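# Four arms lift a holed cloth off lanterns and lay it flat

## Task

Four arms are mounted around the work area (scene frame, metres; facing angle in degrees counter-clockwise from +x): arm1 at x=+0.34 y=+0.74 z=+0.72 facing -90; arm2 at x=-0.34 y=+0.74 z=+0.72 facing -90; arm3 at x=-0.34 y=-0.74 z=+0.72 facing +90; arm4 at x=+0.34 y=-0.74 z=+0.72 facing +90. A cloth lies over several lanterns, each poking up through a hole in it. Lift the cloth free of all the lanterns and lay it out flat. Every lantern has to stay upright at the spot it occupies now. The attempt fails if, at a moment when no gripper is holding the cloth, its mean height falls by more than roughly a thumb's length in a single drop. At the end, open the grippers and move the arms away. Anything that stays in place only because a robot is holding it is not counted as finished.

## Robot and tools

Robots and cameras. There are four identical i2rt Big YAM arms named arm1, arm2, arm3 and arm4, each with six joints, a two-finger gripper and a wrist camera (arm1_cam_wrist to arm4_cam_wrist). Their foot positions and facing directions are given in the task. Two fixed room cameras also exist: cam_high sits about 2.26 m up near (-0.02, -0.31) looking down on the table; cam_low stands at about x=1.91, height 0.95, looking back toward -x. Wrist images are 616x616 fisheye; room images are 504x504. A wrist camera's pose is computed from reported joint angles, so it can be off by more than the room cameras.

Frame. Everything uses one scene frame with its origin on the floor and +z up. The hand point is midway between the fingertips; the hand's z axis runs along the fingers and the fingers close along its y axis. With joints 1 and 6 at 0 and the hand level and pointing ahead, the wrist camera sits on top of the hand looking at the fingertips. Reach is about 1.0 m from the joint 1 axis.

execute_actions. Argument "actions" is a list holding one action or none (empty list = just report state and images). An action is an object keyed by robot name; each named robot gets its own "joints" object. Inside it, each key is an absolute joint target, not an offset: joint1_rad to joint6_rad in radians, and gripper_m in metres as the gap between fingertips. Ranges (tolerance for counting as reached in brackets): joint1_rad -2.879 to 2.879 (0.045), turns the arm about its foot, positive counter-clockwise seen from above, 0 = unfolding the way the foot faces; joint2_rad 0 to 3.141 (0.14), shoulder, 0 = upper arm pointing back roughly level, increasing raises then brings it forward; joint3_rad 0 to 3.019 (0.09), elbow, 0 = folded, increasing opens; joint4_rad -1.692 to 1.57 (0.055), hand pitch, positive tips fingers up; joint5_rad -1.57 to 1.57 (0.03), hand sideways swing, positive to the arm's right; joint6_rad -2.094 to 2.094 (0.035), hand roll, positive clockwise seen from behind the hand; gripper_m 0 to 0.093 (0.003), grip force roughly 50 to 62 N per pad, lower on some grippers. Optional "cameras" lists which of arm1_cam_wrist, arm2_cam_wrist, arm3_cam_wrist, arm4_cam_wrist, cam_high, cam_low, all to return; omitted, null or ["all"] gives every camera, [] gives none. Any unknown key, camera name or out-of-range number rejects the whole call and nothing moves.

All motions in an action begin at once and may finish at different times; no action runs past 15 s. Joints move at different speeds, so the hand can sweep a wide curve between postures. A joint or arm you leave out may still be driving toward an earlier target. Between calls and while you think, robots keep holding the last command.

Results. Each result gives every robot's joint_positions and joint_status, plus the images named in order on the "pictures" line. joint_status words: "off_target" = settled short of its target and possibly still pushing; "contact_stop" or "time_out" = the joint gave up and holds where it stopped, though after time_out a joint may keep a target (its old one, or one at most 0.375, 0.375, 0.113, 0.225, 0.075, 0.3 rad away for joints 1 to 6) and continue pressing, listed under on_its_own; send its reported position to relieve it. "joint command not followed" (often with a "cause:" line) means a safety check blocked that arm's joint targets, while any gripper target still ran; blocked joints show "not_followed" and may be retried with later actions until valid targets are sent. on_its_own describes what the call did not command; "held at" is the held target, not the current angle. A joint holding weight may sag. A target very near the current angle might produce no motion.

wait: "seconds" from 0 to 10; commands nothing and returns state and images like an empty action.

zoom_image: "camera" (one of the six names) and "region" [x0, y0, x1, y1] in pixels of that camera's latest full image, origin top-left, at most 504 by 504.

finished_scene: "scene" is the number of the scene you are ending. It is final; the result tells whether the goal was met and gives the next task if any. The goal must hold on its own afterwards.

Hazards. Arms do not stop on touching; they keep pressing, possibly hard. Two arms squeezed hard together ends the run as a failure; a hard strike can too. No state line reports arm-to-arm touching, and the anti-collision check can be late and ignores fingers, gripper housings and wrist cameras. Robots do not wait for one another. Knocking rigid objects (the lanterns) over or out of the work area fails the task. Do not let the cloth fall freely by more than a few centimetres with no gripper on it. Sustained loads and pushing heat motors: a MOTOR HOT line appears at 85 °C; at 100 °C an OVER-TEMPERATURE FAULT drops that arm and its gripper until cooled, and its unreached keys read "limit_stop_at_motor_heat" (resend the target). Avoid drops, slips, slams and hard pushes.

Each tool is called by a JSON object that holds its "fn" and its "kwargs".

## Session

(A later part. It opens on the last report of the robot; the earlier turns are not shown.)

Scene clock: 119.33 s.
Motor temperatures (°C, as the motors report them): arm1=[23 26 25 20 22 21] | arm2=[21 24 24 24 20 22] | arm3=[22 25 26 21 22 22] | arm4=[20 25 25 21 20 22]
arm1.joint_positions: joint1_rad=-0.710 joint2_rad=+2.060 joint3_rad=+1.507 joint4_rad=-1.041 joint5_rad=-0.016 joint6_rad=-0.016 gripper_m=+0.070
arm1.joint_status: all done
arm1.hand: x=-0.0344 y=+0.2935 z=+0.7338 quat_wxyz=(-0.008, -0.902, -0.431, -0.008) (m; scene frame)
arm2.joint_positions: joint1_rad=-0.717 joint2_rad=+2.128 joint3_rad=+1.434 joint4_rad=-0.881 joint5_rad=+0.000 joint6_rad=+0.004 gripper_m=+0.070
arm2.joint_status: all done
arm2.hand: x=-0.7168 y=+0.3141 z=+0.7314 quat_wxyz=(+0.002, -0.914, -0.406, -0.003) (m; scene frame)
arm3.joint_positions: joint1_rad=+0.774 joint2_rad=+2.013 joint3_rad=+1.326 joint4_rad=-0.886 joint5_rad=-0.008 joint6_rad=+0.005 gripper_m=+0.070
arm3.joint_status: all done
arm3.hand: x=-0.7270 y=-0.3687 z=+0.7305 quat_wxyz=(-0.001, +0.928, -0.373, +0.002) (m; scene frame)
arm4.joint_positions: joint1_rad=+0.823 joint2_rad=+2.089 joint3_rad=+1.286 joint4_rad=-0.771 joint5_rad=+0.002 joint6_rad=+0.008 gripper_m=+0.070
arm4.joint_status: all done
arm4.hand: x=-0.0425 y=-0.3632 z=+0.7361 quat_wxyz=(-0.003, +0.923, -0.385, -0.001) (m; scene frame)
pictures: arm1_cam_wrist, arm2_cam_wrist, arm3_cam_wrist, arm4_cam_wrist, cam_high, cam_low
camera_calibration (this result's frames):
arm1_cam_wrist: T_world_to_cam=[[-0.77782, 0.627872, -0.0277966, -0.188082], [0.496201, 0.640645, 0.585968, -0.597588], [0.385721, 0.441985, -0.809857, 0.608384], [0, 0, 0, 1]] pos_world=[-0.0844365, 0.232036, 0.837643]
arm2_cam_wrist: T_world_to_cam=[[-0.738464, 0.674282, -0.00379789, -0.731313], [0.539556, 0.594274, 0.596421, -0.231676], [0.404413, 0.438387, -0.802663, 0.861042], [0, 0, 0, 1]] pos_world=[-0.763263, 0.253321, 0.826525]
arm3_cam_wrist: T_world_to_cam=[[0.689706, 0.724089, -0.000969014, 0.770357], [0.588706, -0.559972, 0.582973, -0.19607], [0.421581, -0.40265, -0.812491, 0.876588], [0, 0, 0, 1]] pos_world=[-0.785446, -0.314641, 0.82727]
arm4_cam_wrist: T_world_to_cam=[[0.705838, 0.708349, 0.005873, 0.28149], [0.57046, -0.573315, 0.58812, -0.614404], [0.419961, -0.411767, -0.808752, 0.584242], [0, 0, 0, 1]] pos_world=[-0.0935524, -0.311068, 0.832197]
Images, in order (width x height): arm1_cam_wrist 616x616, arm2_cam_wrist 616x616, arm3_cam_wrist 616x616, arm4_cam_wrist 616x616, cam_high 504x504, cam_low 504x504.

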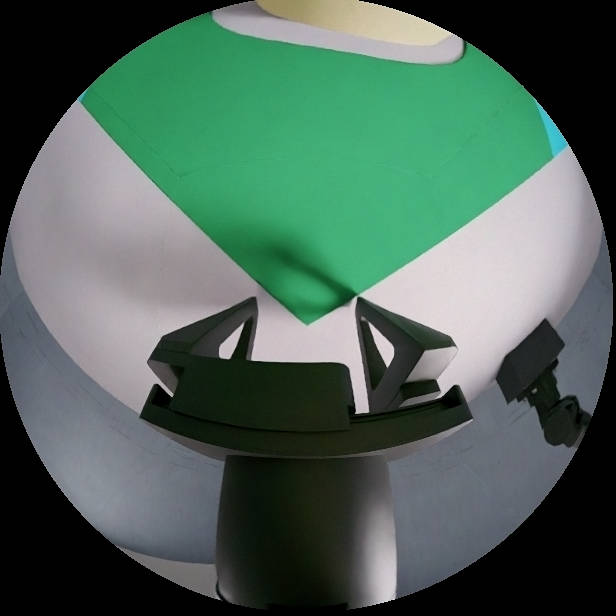

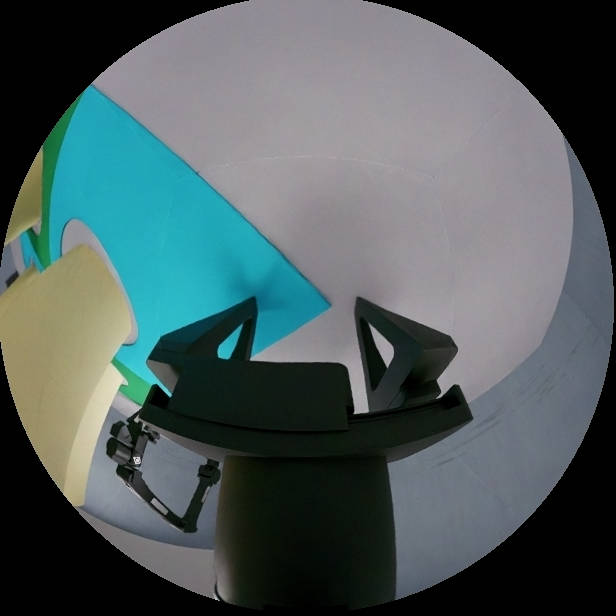

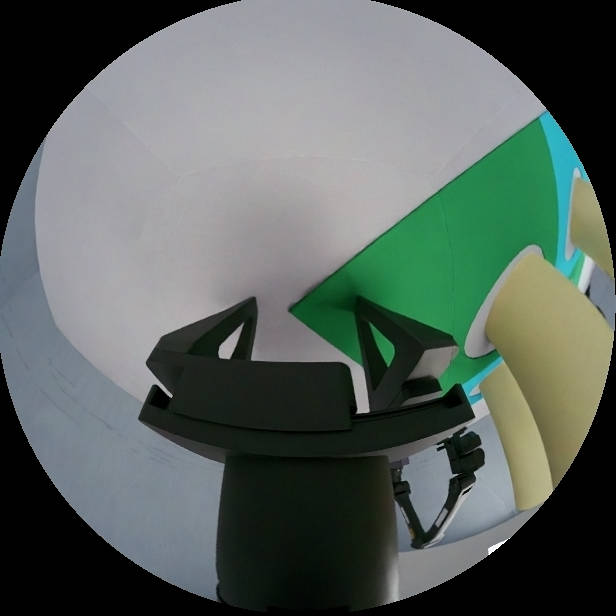

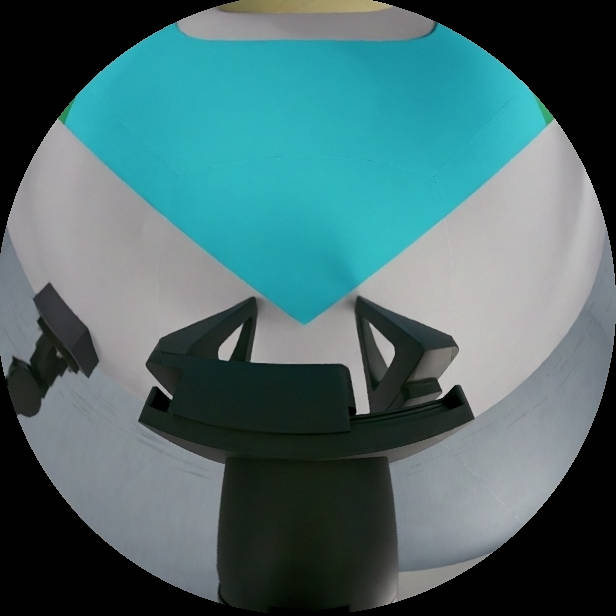

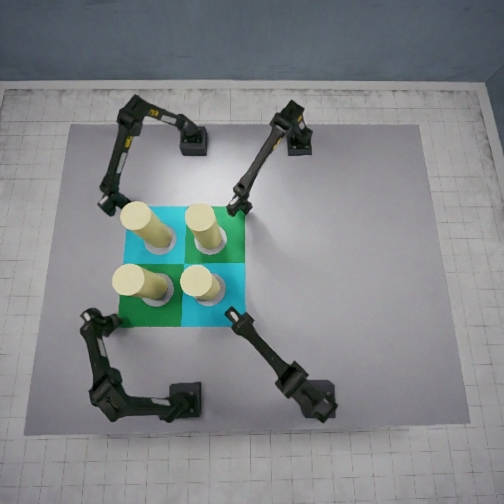

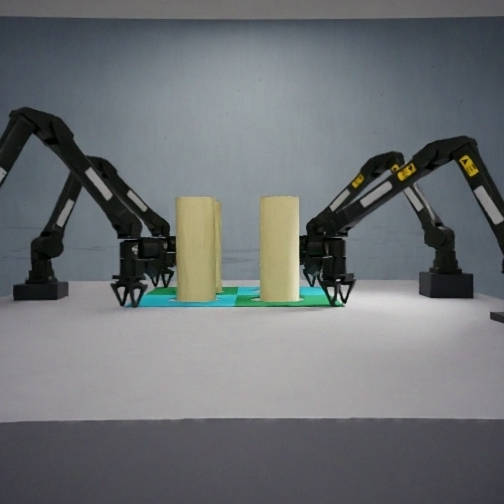

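{"fn": "execute_actions", "kwargs": {"actions": [{"arm1": {"joints": {"gripper_m": 0.0}}, "arm2": {"joints": {"gripper_m": 0.0}}, "arm3": {"joints": {"gripper_m": 0.0}}, "arm4": {"joints": {"gripper_m": 0.0}}}], "cameras": ["arm1_cam_wrist", "arm2_cam_wrist", "arm3_cam_wrist", "arm4_cam_wrist"]}}

{"fn": "execute_actions", "kwargs": {"actions": [{"arm1": {"joints": {"joint2_rad": 1.97, "joint4_rad": -1.11}}, "arm2": {"joints": {"joint2_rad": 2.04, "joint4_rad": -0.95}}, "arm3": {"joints": {"joint2_rad": 1.91, "joint4_rad": -0.97}}, "arm4": {"joints": {"joint2_rad": 2.01, "joint4_rad": -0.85}}}]}}

Scene clock: 123.43 s.
Motor temperatures (°C, as the motors report them): arm1=[23 26 25 20 22 21] | arm2=[21 24 24 24 20 22] | arm3=[22 25 26 21 22 22] | arm4=[20 25 25 21 20 22]
arm1.joint_positions: joint1_rad=-0.710 joint2_rad=+2.060 joint3_rad=+1.507 joint4_rad=-1.041 joint5_rad=-0.016 joint6_rad=-0.016 gripper_m=+0.001
arm1.joint_status: all done
arm1.hand: x=-0.0344 y=+0.2935 z=+0.7338 quat_wxyz=(-0.008, -0.902, -0.431, -0.008) (m; scene frame)
arm2.joint_positions: joint1_rad=-0.717 joint2_rad=+2.128 joint3_rad=+1.434 joint4_rad=-0.881 joint5_rad=+0.000 joint6_rad=+0.004 gripper_m=+0.000
arm2.joint_status: all done
arm2.hand: x=-0.7168 y=+0.3141 z=+0.7314 quat_wxyz=(+0.002, -0.914, -0.406, -0.003) (m; scene frame)
arm3.joint_positions: joint1_rad=+0.774 joint2_rad=+2.013 joint3_rad=+1.326 joint4_rad=-0.886 joint5_rad=-0.008 joint6_rad=+0.005 gripper_m=+0.001
arm3.joint_status: all done
arm3.hand: x=-0.7270 y=-0.3687 z=+0.7305 quat_wxyz=(-0.001, +0.928, -0.373, +0.002) (m; scene frame)
arm4.joint_positions: joint1_rad=+0.823 joint2_rad=+2.089 joint3_rad=+1.286 joint4_rad=-0.771 joint5_rad=+0.002 joint6_rad=+0.008 gripper_m=+0.002
arm4.joint_status: all done
arm4.hand: x=-0.0425 y=-0.3632 z=+0.7361 quat_wxyz=(-0.003, +0.923, -0.385, -0.001) (m; scene frame)
pictures: arm1_cam_wrist, arm2_cam_wrist, arm3_cam_wrist, arm4_cam_wrist
camera_calibration (this result's frames):
arm1_cam_wrist: T_world_to_cam=[[-0.77782, 0.627872, -0.0277966, -0.188082], [0.496201, 0.640645, 0.585968, -0.597588], [0.385721, 0.441985, -0.809857, 0.608384], [0, 0, 0, 1]] pos_world=[-0.0844365, 0.232036, 0.837643]
arm2_cam_wrist: T_world_to_cam=[[-0.738464, 0.674282, -0.00379789, -0.731313], [0.539556, 0.594274, 0.596421, -0.231676], [0.404413, 0.438387, -0.802663, 0.861042], [0, 0, 0, 1]] pos_world=[-0.763263, 0.253321, 0.826525]
arm3_cam_wrist: T_world_to_cam=[[0.689706, 0.724089, -0.000969014, 0.770357], [0.588706, -0.559972, 0.582973, -0.19607], [0.421581, -0.40265, -0.812491, 0.876588], [0, 0, 0, 1]] pos_world=[-0.785446, -0.314641, 0.82727]
arm4_cam_wrist: T_world_to_cam=[[0.705838, 0.708349, 0.005873, 0.28149], [0.57046, -0.573315, 0.58812, -0.614404], [0.419961, -0.411767, -0.808752, 0.584242], [0, 0, 0, 1]] pos_world=[-0.0935524, -0.311068, 0.832197]
Images, in order (width x height): arm1_cam_wrist 616x616, arm2_cam_wrist 616x616, arm3_cam_wrist 616x616, arm4_cam_wrist 616x616.

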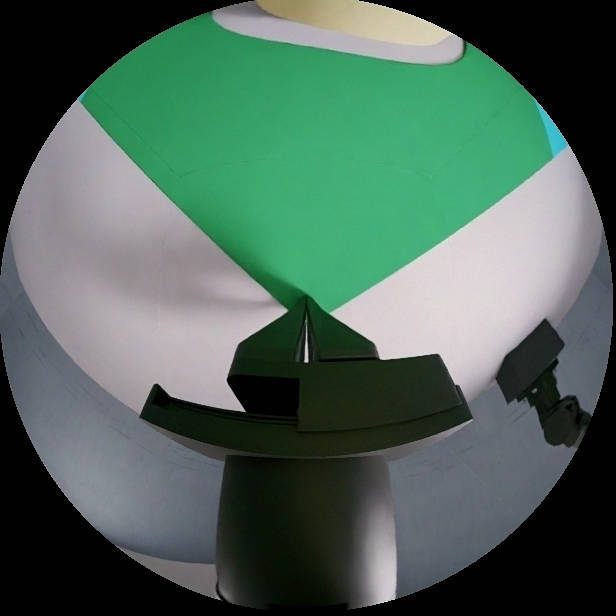

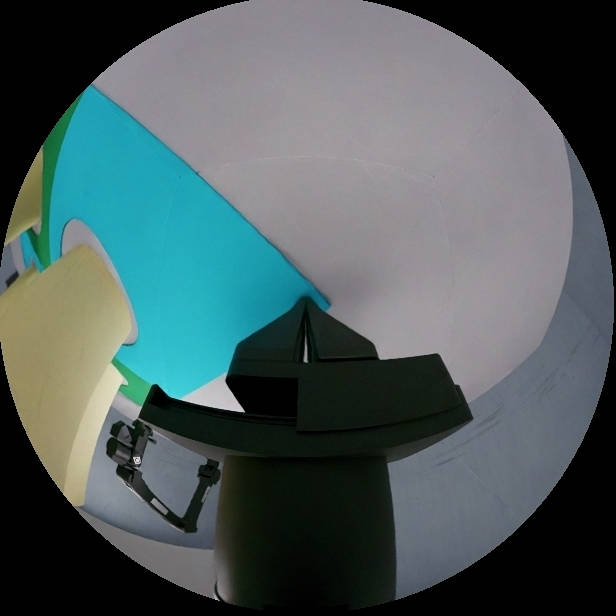

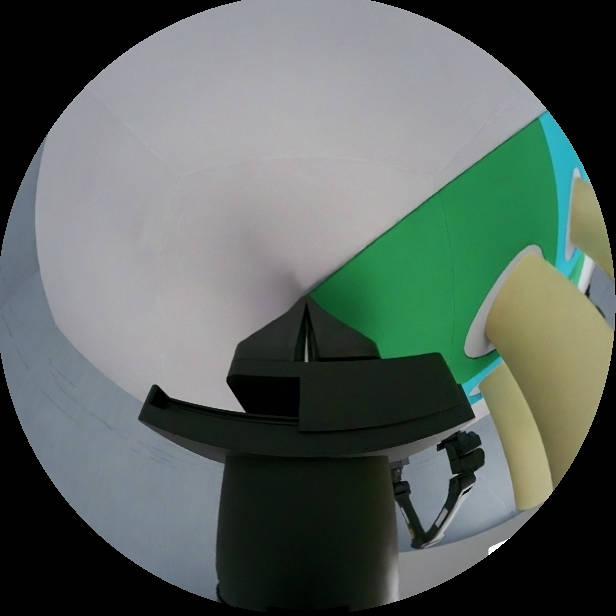

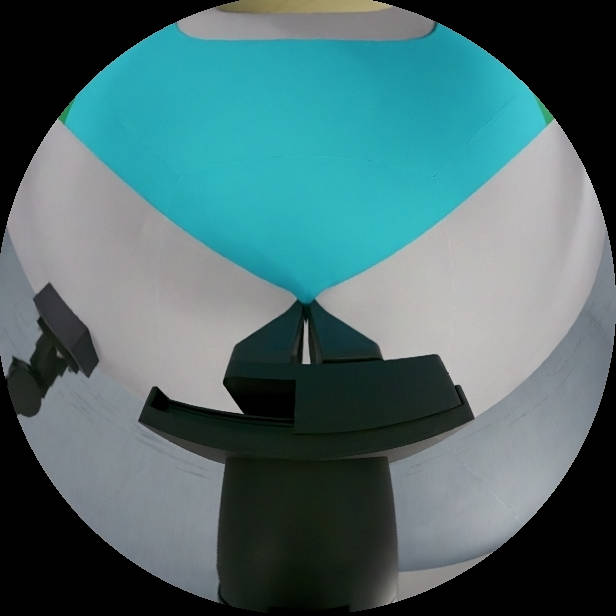

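Scene clock: 124.43 s.
Motor temperatures (°C, as the motors report them): arm1=[23 26 25 20 22 21] | arm2=[21 24 24 24 20 22] | arm3=[22 26 26 21 22 22] | arm4=[20 25 25 21 20 22]
arm1.joint_positions: joint1_rad=-0.710 joint2_rad=+1.972 joint3_rad=+1.507 joint4_rad=-1.102 joint5_rad=-0.016 joint6_rad=-0.016 gripper_m=+0.001
arm1.joint_status: all done
arm1.hand: x=-0.0312 y=+0.2976 z=+0.7824 quat_wxyz=(-0.013, -0.902, -0.431, +0.004) (m; scene frame)
arm2.joint_positions: joint1_rad=-0.717 joint2_rad=+2.038 joint3_rad=+1.434 joint4_rad=-0.936 joint5_rad=+0.000 joint6_rad=+0.004 gripper_m=+0.000
arm2.joint_status: all done
arm2.hand: x=-0.7187 y=+0.3119 z=+0.7811 quat_wxyz=(-0.005, -0.914, -0.406, +0.013) (m; scene frame)
arm3.joint_positions: joint1_rad=+0.774 joint2_rad=+1.922 joint3_rad=+1.323 joint4_rad=-0.956 joint5_rad=-0.008 joint6_rad=+0.005 gripper_m=+0.001
arm3.joint_status: all done
arm3.hand: x=-0.7237 y=-0.3724 z=+0.7764 quat_wxyz=(-0.004, +0.928, -0.373, -0.007) (m; scene frame)
arm4.joint_positions: joint1_rad=+0.823 joint2_rad=+1.996 joint3_rad=+1.286 joint4_rad=-0.840 joint5_rad=+0.002 joint6_rad=+0.008 gripper_m=+0.002
arm4.joint_status: all done
arm4.hand: x=-0.0437 y=-0.3622 z=+0.7839 quat_wxyz=(-0.008, +0.923, -0.385, -0.012) (m; scene frame)
pictures: arm1_cam_wrist, arm2_cam_wrist, arm3_cam_wrist, arm4_cam_wrist, cam_high, cam_low
camera_calibration (this result's frames):
arm1_cam_wrist: T_world_to_cam=[[-0.778208, 0.627411, -0.027364, -0.187088], [0.50598, 0.65221, 0.564452, -0.616614], [0.371991, 0.425415, -0.825012, 0.66105], [0, 0, 0, 1]] pos_world=[-0.0795031, 0.238322, 0.888303]
arm2_cam_wrist: T_world_to_cam=[[-0.738596, 0.674135, -0.00415441, -0.730786], [0.55329, 0.609694, 0.567576, -0.231389], [0.385156, 0.416911, -0.82331, 0.911702], [0, 0, 0, 1]] pos_world=[-0.762878, 0.253627, 0.878909]
arm3_cam_wrist: T_world_to_cam=[[0.689549, 0.724239, -0.000999283, 0.77087], [0.596304, -0.566958, 0.568313, -0.212548], [0.411028, -0.392475, -0.822812, 0.915157], [0, 0, 0, 1]] pos_world=[-0.780964, -0.319624, 0.874566]
arm4_cam_wrist: T_world_to_cam=[[0.705886, 0.708301, 0.00584187, 0.28137], [0.58067, -0.583375, 0.567888, -0.628519], [0.405643, -0.397472, -0.823085, 0.639589], [0, 0, 0, 1]] pos_world=[-0.093098, -0.311738, 0.881721]
Images, in order (width x height): arm1_cam_wrist 616x616, arm2_cam_wrist 616x616, arm3_cam_wrist 616x616, arm4_cam_wrist 616x616, cam_high 504x504, cam_low 504x504.

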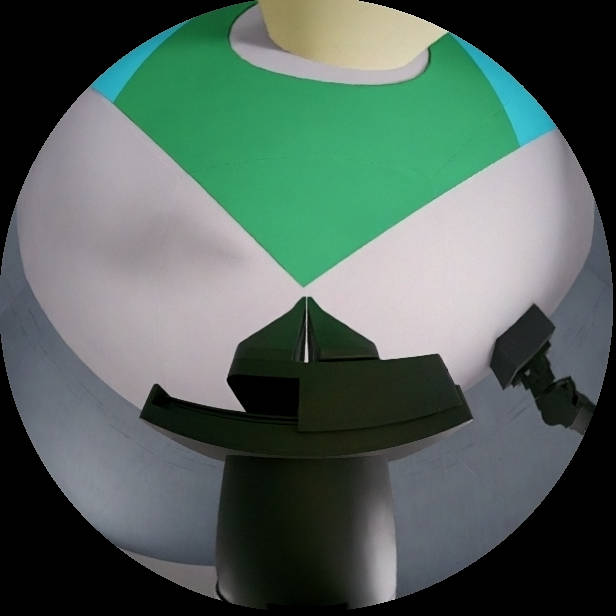

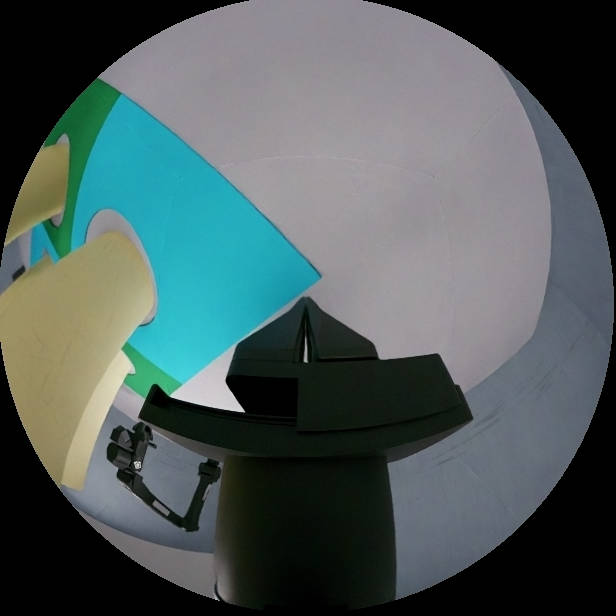

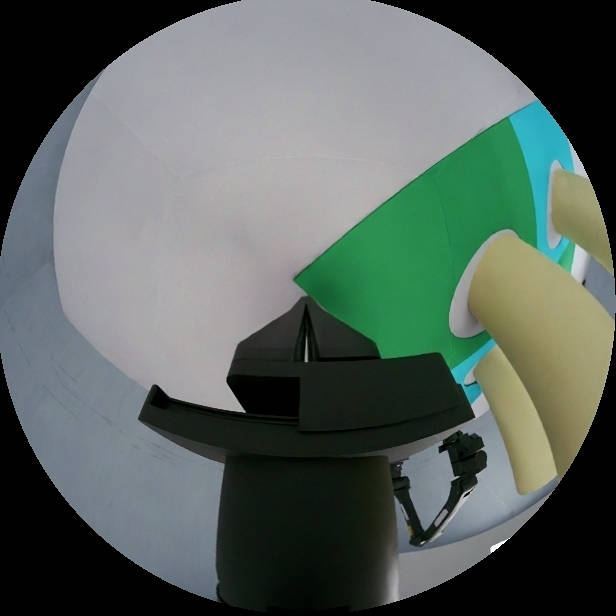

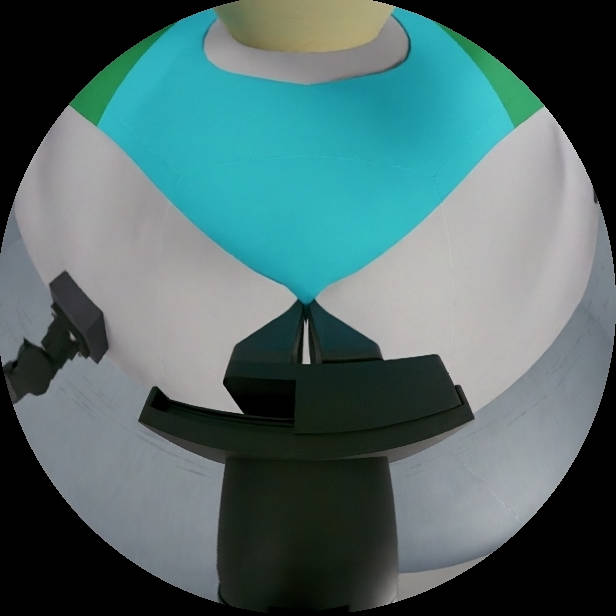

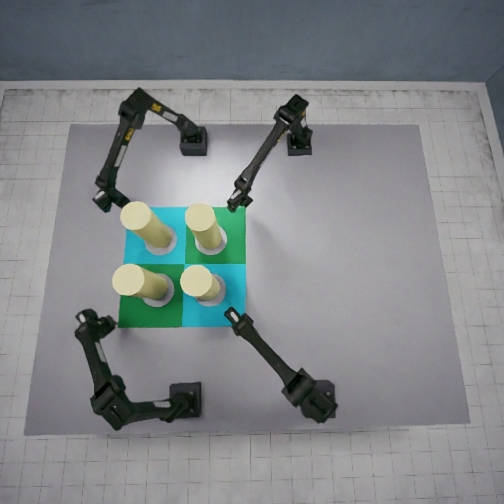

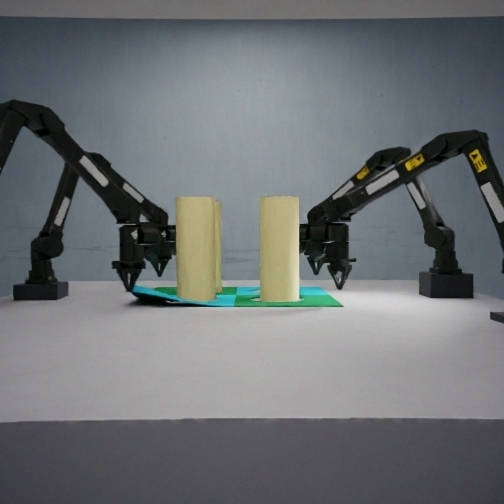

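{"fn": "execute_actions", "kwargs": {"actions": [{"arm1": {"joints": {"gripper_m": 0.09, "joint6_rad": 0.09}}, "arm2": {"joints": {"gripper_m": 0.09, "joint1_rad": -0.693, "joint6_rad": -1.5}}, "arm3": {"joints": {"gripper_m": 0.09, "joint1_rad": 0.745, "joint6_rad": 1.57}}}], "cameras": []}}

{"fn": "execute_actions", "kwargs": {"actions": [{"arm1": {"joints": {"joint2_rad": 2.075, "joint3_rad": 1.515, "joint4_rad": -1.02}}, "arm2": {"joints": {"joint2_rad": 2.135, "joint3_rad": 1.41, "joint4_rad": -0.85}}, "arm3": {"joints": {"joint2_rad": 2.015, "joint3_rad": 1.29, "joint4_rad": -0.85}}}]}}

Scene clock: 144.03 s.
Motor temperatures (°C, as the motors report them): arm1=[23 26 26 20 22 21] | arm2=[21 24 24 24 20 22] | arm3=[22 26 25 21 22 22] | arm4=[20 26 25 21 20 22]
arm1.joint_positions: joint1_rad=-0.710 joint2_rad=+1.972 joint3_rad=+1.507 joint4_rad=-1.102 joint5_rad=-0.016 joint6_rad=+0.075 gripper_m=+0.090
arm1.joint_status: all done
arm1.hand: x=-0.0312 y=+0.2976 z=+0.7824 quat_wxyz=(-0.013, -0.921, -0.389, +0.003) (m; scene frame)
arm2.joint_positions: joint1_rad=-0.698 joint2_rad=+2.038 joint3_rad=+1.434 joint4_rad=-0.936 joint5_rad=+0.000 joint6_rad=-1.489 gripper_m=+0.090
arm2.joint_status: all done
arm2.hand: x=-0.7108 y=+0.3049 z=+0.7811 quat_wxyz=(+0.005, -0.386, -0.922, +0.013) (m; scene frame)
arm3.joint_positions: joint1_rad=+0.745 joint2_rad=+1.922 joint3_rad=+1.323 joint4_rad=-0.956 joint5_rad=-0.009 joint6_rad=+1.557 gripper_m=+0.090
arm3.joint_status: all done
arm3.hand: x=-0.7133 y=-0.3617 z=+0.7766 quat_wxyz=(+0.002, +0.388, -0.922, -0.008) (m; scene frame)
arm4.joint_positions: joint1_rad=+0.823 joint2_rad=+1.996 joint3_rad=+1.286 joint4_rad=-0.840 joint5_rad=+0.002 joint6_rad=+0.008 gripper_m=+0.002
arm4.joint_status: not commanded
arm4.hand: x=-0.0437 y=-0.3622 z=+0.7839 quat_wxyz=(-0.008, +0.923, -0.385, -0.012) (m; scene frame)
pictures: none
No camera images: the call's "cameras" was empty. Leave "cameras" out to get every camera's image.

Scene clock: 144.97 s.
Motor temperatures (°C, as the motors report them): arm1=[23 26 26 20 22 21] | arm2=[21 24 24 24 20 22] | arm3=[22 26 25 21 22 22] | arm4=[20 26 25 21 20 22]
arm1.joint_positions: joint1_rad=-0.711 joint2_rad=+2.069 joint3_rad=+1.511 joint4_rad=-1.026 joint5_rad=-0.016 joint6_rad=+0.077 gripper_m=+0.090
arm1.joint_status: all done
arm1.hand: x=-0.0369 y=+0.2909 z=+0.7296 quat_wxyz=(-0.009, -0.921, -0.389, -0.005) (m; scene frame)
arm2.joint_positions: joint1_rad=-0.698 joint2_rad=+2.123 joint3_rad=+1.420 joint4_rad=-0.862 joint5_rad=+0.001 joint6_rad=-1.491 gripper_m=+0.090
arm2.joint_status: all done
arm2.hand: x=-0.7082 y=+0.3079 z=+0.7302 quat_wxyz=(+0.002, -0.385, -0.923, +0.001) (m; scene frame)
arm3.joint_positions: joint1_rad=+0.745 joint2_rad=+2.002 joint3_rad=+1.295 joint4_rad=-0.863 joint5_rad=-0.010 joint6_rad=+1.559 gripper_m=+0.090
arm3.joint_status: all done
arm3.hand: x=-0.7112 y=-0.3633 z=+0.7276 quat_wxyz=(+0.000, +0.387, -0.922, -0.001) (m; scene frame)
arm4.joint_positions: joint1_rad=+0.823 joint2_rad=+1.996 joint3_rad=+1.286 joint4_rad=-0.840 joint5_rad=+0.002 joint6_rad=+0.008 gripper_m=+0.002
arm4.joint_status: not commanded
arm4.hand: x=-0.0437 y=-0.3622 z=+0.7839 quat_wxyz=(-0.008, +0.923, -0.385, -0.012) (m; scene frame)
pictures: arm1_cam_wrist, arm2_cam_wrist, arm3_cam_wrist, arm4_cam_wrist, cam_high, cam_low
camera_calibration (this result's frames):
arm1_cam_wrist: T_world_to_cam=[[-0.716214, 0.697352, -0.0271789, -0.206914], [0.556349, 0.594042, 0.581025, -0.572892], [0.421324, 0.401017, -0.813432, 0.622941], [0, 0, 0, 1]] pos_world=[-0.0919273, 0.234803, 0.833961]
arm2_cam_wrist: T_world_to_cam=[[-0.714771, -0.699353, -0.00277736, -0.281764], [-0.565007, 0.575114, 0.591618, -1.00477], [-0.412152, 0.42444, -0.806214, 0.287899], [0, 0, 0, 1]] pos_world=[-0.650441, 0.25861, 0.825766]
arm3_cam_wrist: T_world_to_cam=[[0.715557, -0.698535, -0.0051738, 0.260193], [-0.566839, -0.584949, 0.58011, -1.02946], [-0.408254, -0.412169, -0.814522, 0.277582], [0, 0, 0, 1]] pos_world=[-0.656397, -0.306017, 0.824642]
arm4_cam_wrist: T_world_to_cam=[[0.705886, 0.708301, 0.00584187, 0.28137], [0.58067, -0.583375, 0.567888, -0.628519], [0.405643, -0.397472, -0.823085, 0.639589], [0, 0, 0, 1]] pos_world=[-0.093098, -0.311738, 0.881721]
Images, in order (width x height): arm1_cam_wrist 616x616, arm2_cam_wrist 616x616, arm3_cam_wrist 616x616, arm4_cam_wrist 616x616, cam_high 504x504, cam_low 504x504.

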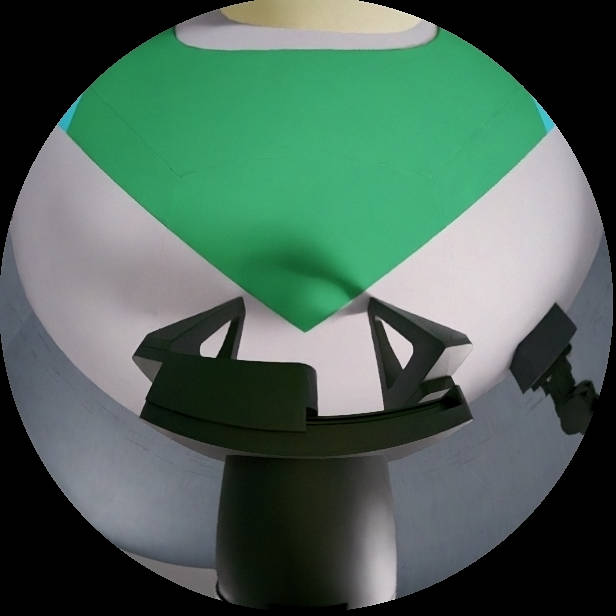

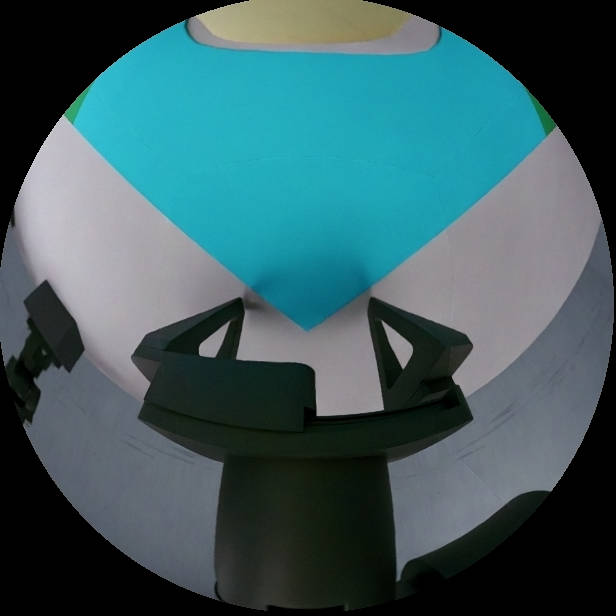

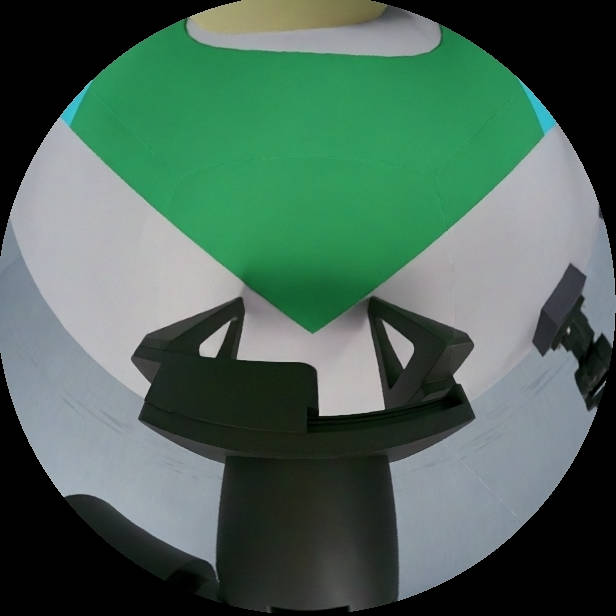

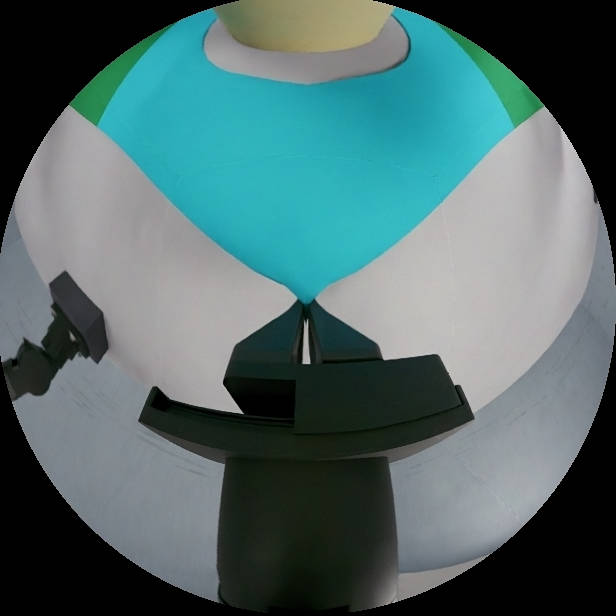

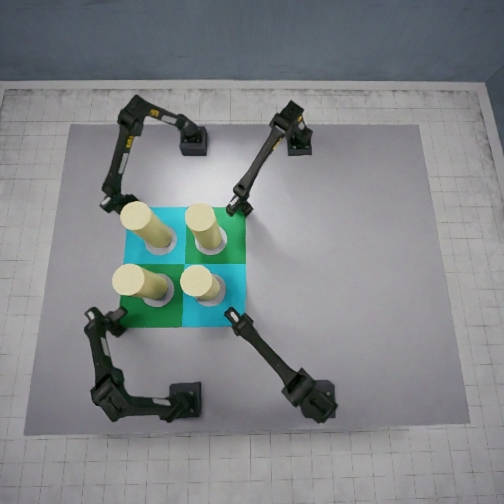

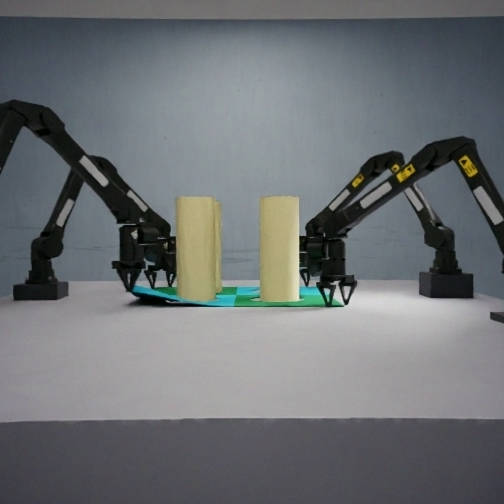

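All three are straddling their corners. Closing, then a small test lift.

{"fn": "execute_actions", "kwargs": {"actions": [{"arm1": {"joints": {"gripper_m": 0.0}}, "arm2": {"joints": {"gripper_m": 0.0}}, "arm3": {"joints": {"gripper_m": 0.0}}}], "cameras": ["arm1_cam_wrist", "arm2_cam_wrist", "arm3_cam_wrist"]}}

{"fn": "execute_actions", "kwargs": {"actions": [{"arm1": {"joints": {"joint2_rad": 1.97, "joint4_rad": -1.11}}, "arm2": {"joints": {"joint2_rad": 2.03, "joint4_rad": -0.95}}, "arm3": {"joints": {"joint2_rad": 1.89, "joint4_rad": -0.97}}}]}}

Scene clock: 147.87 s.
Motor temperatures (°C, as the motors report them): arm1=[23 27 26 20 22 21] | arm2=[21 24 24 24 20 22] | arm3=[22 26 25 21 22 22] | arm4=[20 26 25 21 20 22]
arm1.joint_positions: joint1_rad=-0.711 joint2_rad=+2.069 joint3_rad=+1.511 joint4_rad=-1.026 joint5_rad=-0.016 joint6_rad=+0.077 gripper_m=+0.003
arm1.joint_status: all done
arm1.hand: x=-0.0369 y=+0.2909 z=+0.7296 quat_wxyz=(-0.009, -0.921, -0.389, -0.005) (m; scene frame)
arm2.joint_positions: joint1_rad=-0.698 joint2_rad=+2.123 joint3_rad=+1.420 joint4_rad=-0.862 joint5_rad=+0.001 joint6_rad=-1.491 gripper_m=+0.002
arm2.joint_status: all done
arm2.hand: x=-0.7082 y=+0.3079 z=+0.7302 quat_wxyz=(+0.002, -0.385, -0.923, +0.001) (m; scene frame)
arm3.joint_positions: joint1_rad=+0.745 joint2_rad=+2.002 joint3_rad=+1.295 joint4_rad=-0.863 joint5_rad=-0.010 joint6_rad=+1.559 gripper_m=+0.003
arm3.joint_status: all done
arm3.hand: x=-0.7112 y=-0.3633 z=+0.7276 quat_wxyz=(+0.000, +0.387, -0.922, -0.001) (m; scene frame)
arm4.joint_positions: joint1_rad=+0.823 joint2_rad=+1.996 joint3_rad=+1.286 joint4_rad=-0.840 joint5_rad=+0.002 joint6_rad=+0.008 gripper_m=+0.002
arm4.joint_status: not commanded
arm4.hand: x=-0.0437 y=-0.3622 z=+0.7839 quat_wxyz=(-0.008, +0.923, -0.385, -0.012) (m; scene frame)
pictures: arm1_cam_wrist, arm2_cam_wrist, arm3_cam_wrist
camera_calibration (this result's frames):
arm1_cam_wrist: T_world_to_cam=[[-0.716214, 0.697352, -0.0271789, -0.206914], [0.556349, 0.594042, 0.581025, -0.572892], [0.421324, 0.401017, -0.813432, 0.622941], [0, 0, 0, 1]] pos_world=[-0.0919273, 0.234803, 0.833961]
arm2_cam_wrist: T_world_to_cam=[[-0.714771, -0.699353, -0.00277736, -0.281764], [-0.565007, 0.575114, 0.591618, -1.00477], [-0.412152, 0.42444, -0.806214, 0.287899], [0, 0, 0, 1]] pos_world=[-0.650441, 0.25861, 0.825766]
arm3_cam_wrist: T_world_to_cam=[[0.715557, -0.698535, -0.0051738, 0.260193], [-0.566839, -0.584949, 0.58011, -1.02946], [-0.408254, -0.412169, -0.814522, 0.277582], [0, 0, 0, 1]] pos_world=[-0.656397, -0.306017, 0.824642]
Images, in order (width x height): arm1_cam_wrist 616x616, arm2_cam_wrist 616x616, arm3_cam_wrist 616x616.

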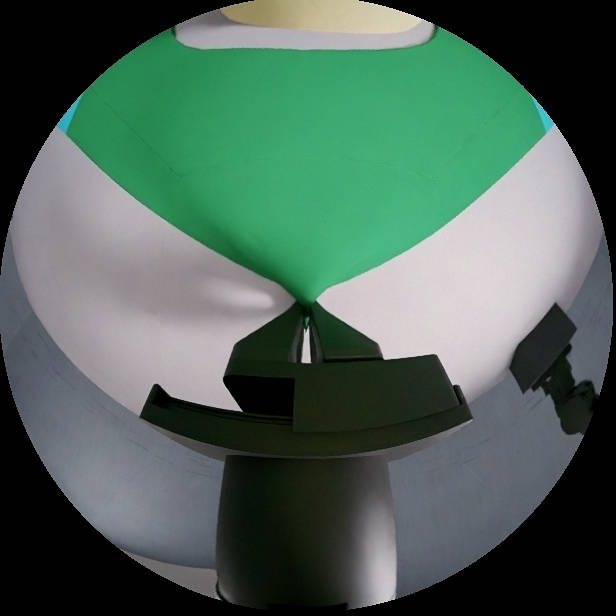

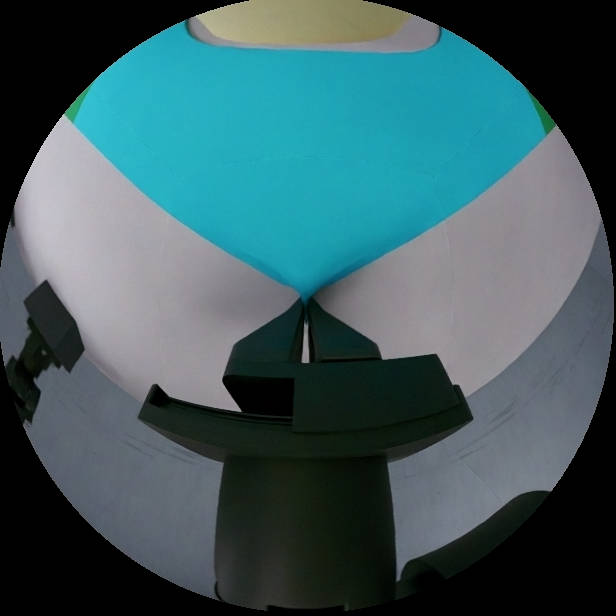

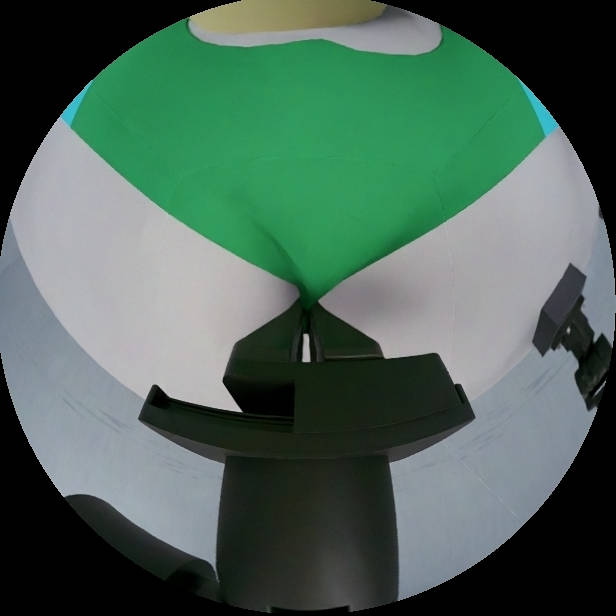

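Scene clock: 148.87 s.
Motor temperatures (°C, as the motors report them): arm1=[23 27 26 20 22 21] | arm2=[21 24 24 24 20 22] | arm3=[22 26 25 21 22 22] | arm4=[20 26 25 21 20 22]
arm1.joint_positions: joint1_rad=-0.711 joint2_rad=+1.971 joint3_rad=+1.511 joint4_rad=-1.094 joint5_rad=-0.016 joint6_rad=+0.077 gripper_m=+0.003
arm1.joint_status: all done
arm1.hand: x=-0.0335 y=+0.2954 z=+0.7842 quat_wxyz=(-0.016, -0.921, -0.389, +0.008) (m; scene frame)
arm2.joint_positions: joint1_rad=-0.693 joint2_rad=+2.028 joint3_rad=+1.417 joint4_rad=-0.934 joint5_rad=+0.000 joint6_rad=-1.491 gripper_m=+0.002
arm2.joint_status: all done
arm2.hand: x=-0.7047 y=+0.3076 z=+0.7809 quat_wxyz=(+0.004, -0.383, -0.924, +0.010) (m; scene frame)
arm3.joint_positions: joint1_rad=+0.741 joint2_rad=+1.900 joint3_rad=+1.290 joint4_rad=-0.953 joint5_rad=-0.007 joint6_rad=+1.559 gripper_m=+0.003
arm3.joint_status: all done
arm3.hand: x=-0.7032 y=-0.3680 z=+0.7774 quat_wxyz=(+0.000, +0.385, -0.923, -0.004) (m; scene frame)
arm4.joint_positions: joint1_rad=+0.822 joint2_rad=+1.996 joint3_rad=+1.286 joint4_rad=-0.840 joint5_rad=+0.002 joint6_rad=+0.008 gripper_m=+0.002
arm4.joint_status: not commanded
arm4.hand: x=-0.0434 y=-0.3619 z=+0.7839 quat_wxyz=(-0.008, +0.923, -0.385, -0.012) (m; scene frame)
pictures: arm1_cam_wrist, arm2_cam_wrist, arm3_cam_wrist, arm4_cam_wrist, cam_high, cam_low
camera_calibration (this result's frames):
arm1_cam_wrist: T_world_to_cam=[[-0.716656, 0.696805, -0.0294391, -0.2042], [0.56728, 0.606956, 0.556594, -0.593432], [0.405706, 0.382186, -0.830263, 0.68228], [0, 0, 0, 1]] pos_world=[-0.0865038, 0.241717, 0.890761]
arm2_cam_wrist: T_world_to_cam=[[-0.711456, -0.702546, 0.016121, -0.290807], [-0.56087, 0.581505, 0.589302, -1.02983], [-0.423386, 0.41022, -0.807752, 0.328026], [0, 0, 0, 1]] pos_world=[-0.645617, 0.259986, 0.876535]
arm3_cam_wrist: T_world_to_cam=[[0.712373, -0.701704, -0.0116655, 0.253067], [-0.568076, -0.586314, 0.577517, -1.05592], [-0.412086, -0.40478, -0.816296, 0.320905], [0, 0, 0, 1]] pos_world=[-0.647883, -0.311629, 0.874719]
arm4_cam_wrist: T_world_to_cam=[[0.706433, 0.707753, 0.00621747, 0.280427], [0.580069, -0.583976, 0.567884, -0.628759], [0.405552, -0.397565, -0.823085, 0.63955], [0, 0, 0, 1]] pos_world=[-0.0927504, -0.311391, 0.881723]
Images, in order (width x height): arm1_cam_wrist 616x616, arm2_cam_wrist 616x616, arm3_cam_wrist 616x616, arm4_cam_wrist 616x616, cam_high 504x504, cam_low 504x504.

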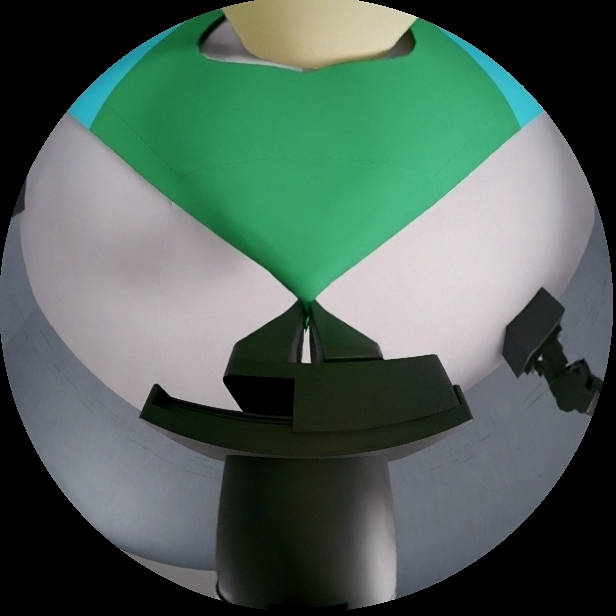

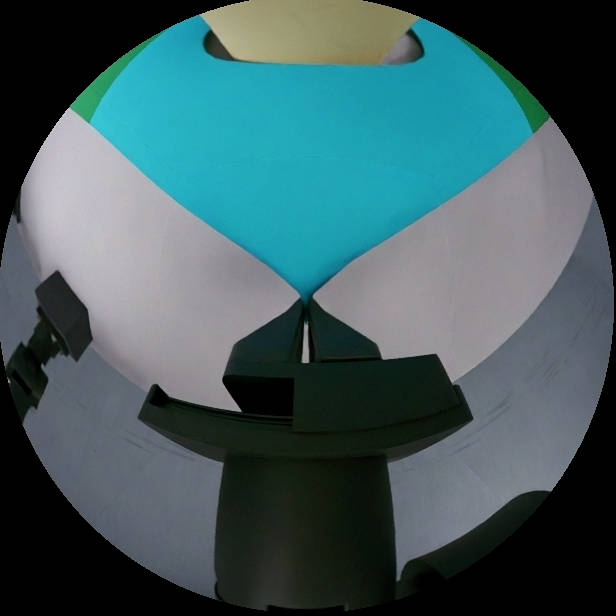

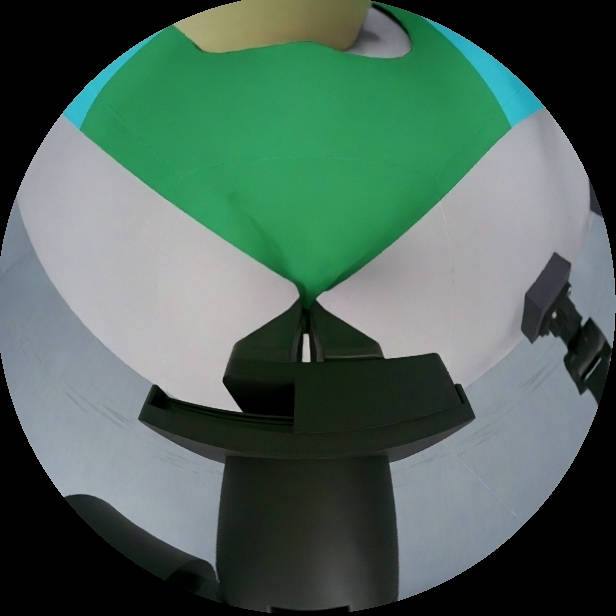

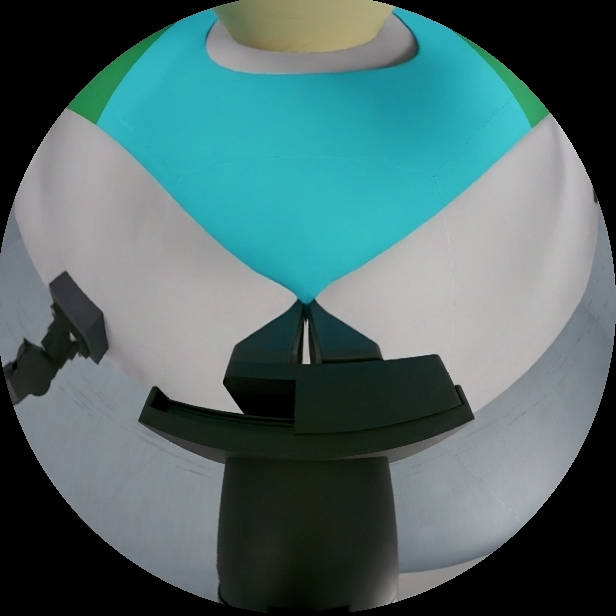

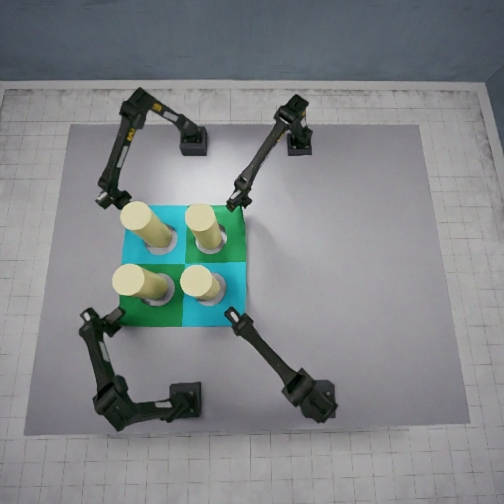

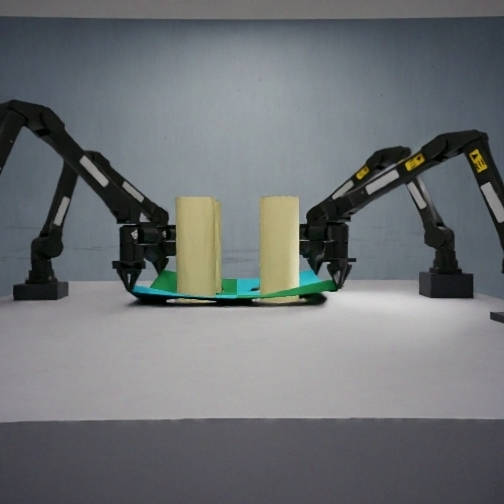

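{"fn": "execute_actions", "kwargs": {"actions": [{"arm1": {"joints": {"joint2_rad": 1.90, "joint3_rad": 1.655, "joint4_rad": -1.325}}, "arm2": {"joints": {"joint2_rad": 1.918, "joint3_rad": 1.52, "joint4_rad": -1.175}}, "arm3": {"joints": {"joint2_rad": 1.778, "joint3_rad": 1.41, "joint4_rad": -1.195}}, "arm4": {"joints": {"joint2_rad": 1.87, "joint3_rad": 1.365, "joint4_rad": -1.075}}}], "cameras": ["cam_high", "cam_low"]}}

Scene clock: 166.13 s.
Motor temperatures (°C, as the motors report them): arm1=[23 27 26 20 22 21] | arm2=[21 24 24 24 20 22] | arm3=[22 26 26 21 22 22] | arm4=[20 26 25 21 20 22]
arm1.joint_positions: joint1_rad=-0.711 joint2_rad=+1.901 joint3_rad=+1.618 joint4_rad=-1.306 joint5_rad=-0.016 joint6_rad=+0.077 gripper_m=+0.003
arm1.joint_status: all done
arm1.hand: x=-0.0288 y=+0.3016 z=+0.8616 quat_wxyz=(-0.008, -0.921, -0.389, -0.006) (m; scene frame)
arm2.joint_positions: joint1_rad=-0.689 joint2_rad=+1.910 joint3_rad=+1.483 joint4_rad=-1.156 joint5_rad=-0.003 joint6_rad=-1.491 gripper_m=+0.002
arm2.joint_status: all done
arm2.hand: x=-0.6945 y=+0.3145 z=+0.8670 quat_wxyz=(-0.003, -0.381, -0.925, -0.007) (m; scene frame)
arm3.joint_positions: joint1_rad=+0.735 joint2_rad=+1.777 joint3_rad=+1.378 joint4_rad=-1.176 joint5_rad=-0.004 joint6_rad=+1.559 gripper_m=+0.003
arm3.joint_status: all done
arm3.hand: x=-0.6967 y=-0.3710 z=+0.8682 quat_wxyz=(-0.004, +0.382, -0.924, +0.000) (m; scene frame)
arm4.joint_positions: joint1_rad=+0.820 joint2_rad=+1.857 joint3_rad=+1.348 joint4_rad=-1.060 joint5_rad=+0.003 joint6_rad=+0.008 gripper_m=+0.002
arm4.joint_status: all done
arm4.hand: x=-0.0374 y=-0.3666 z=+0.8736 quat_wxyz=(-0.005, +0.922, -0.386, -0.003) (m; scene frame)
pictures: cam_high, cam_low
Images, in order (width x height): cam_high 504x504, cam_low 504x504.

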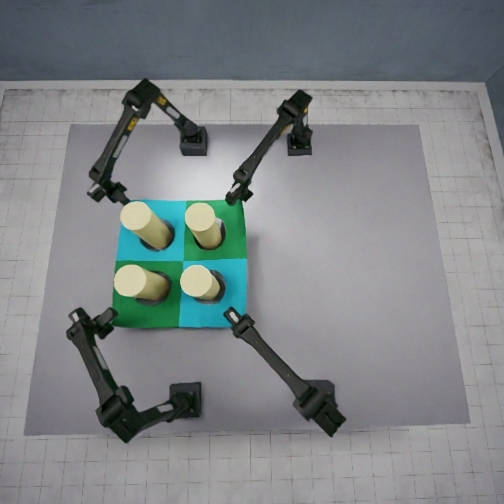

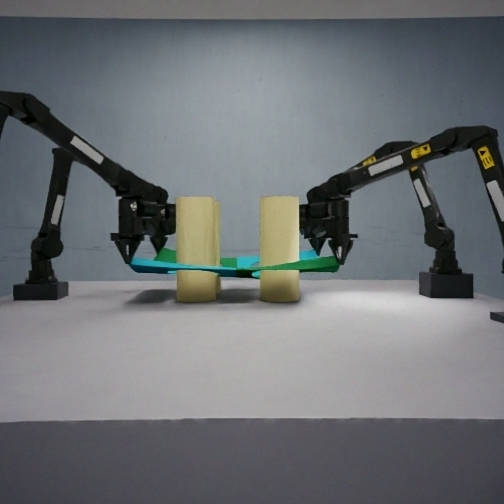

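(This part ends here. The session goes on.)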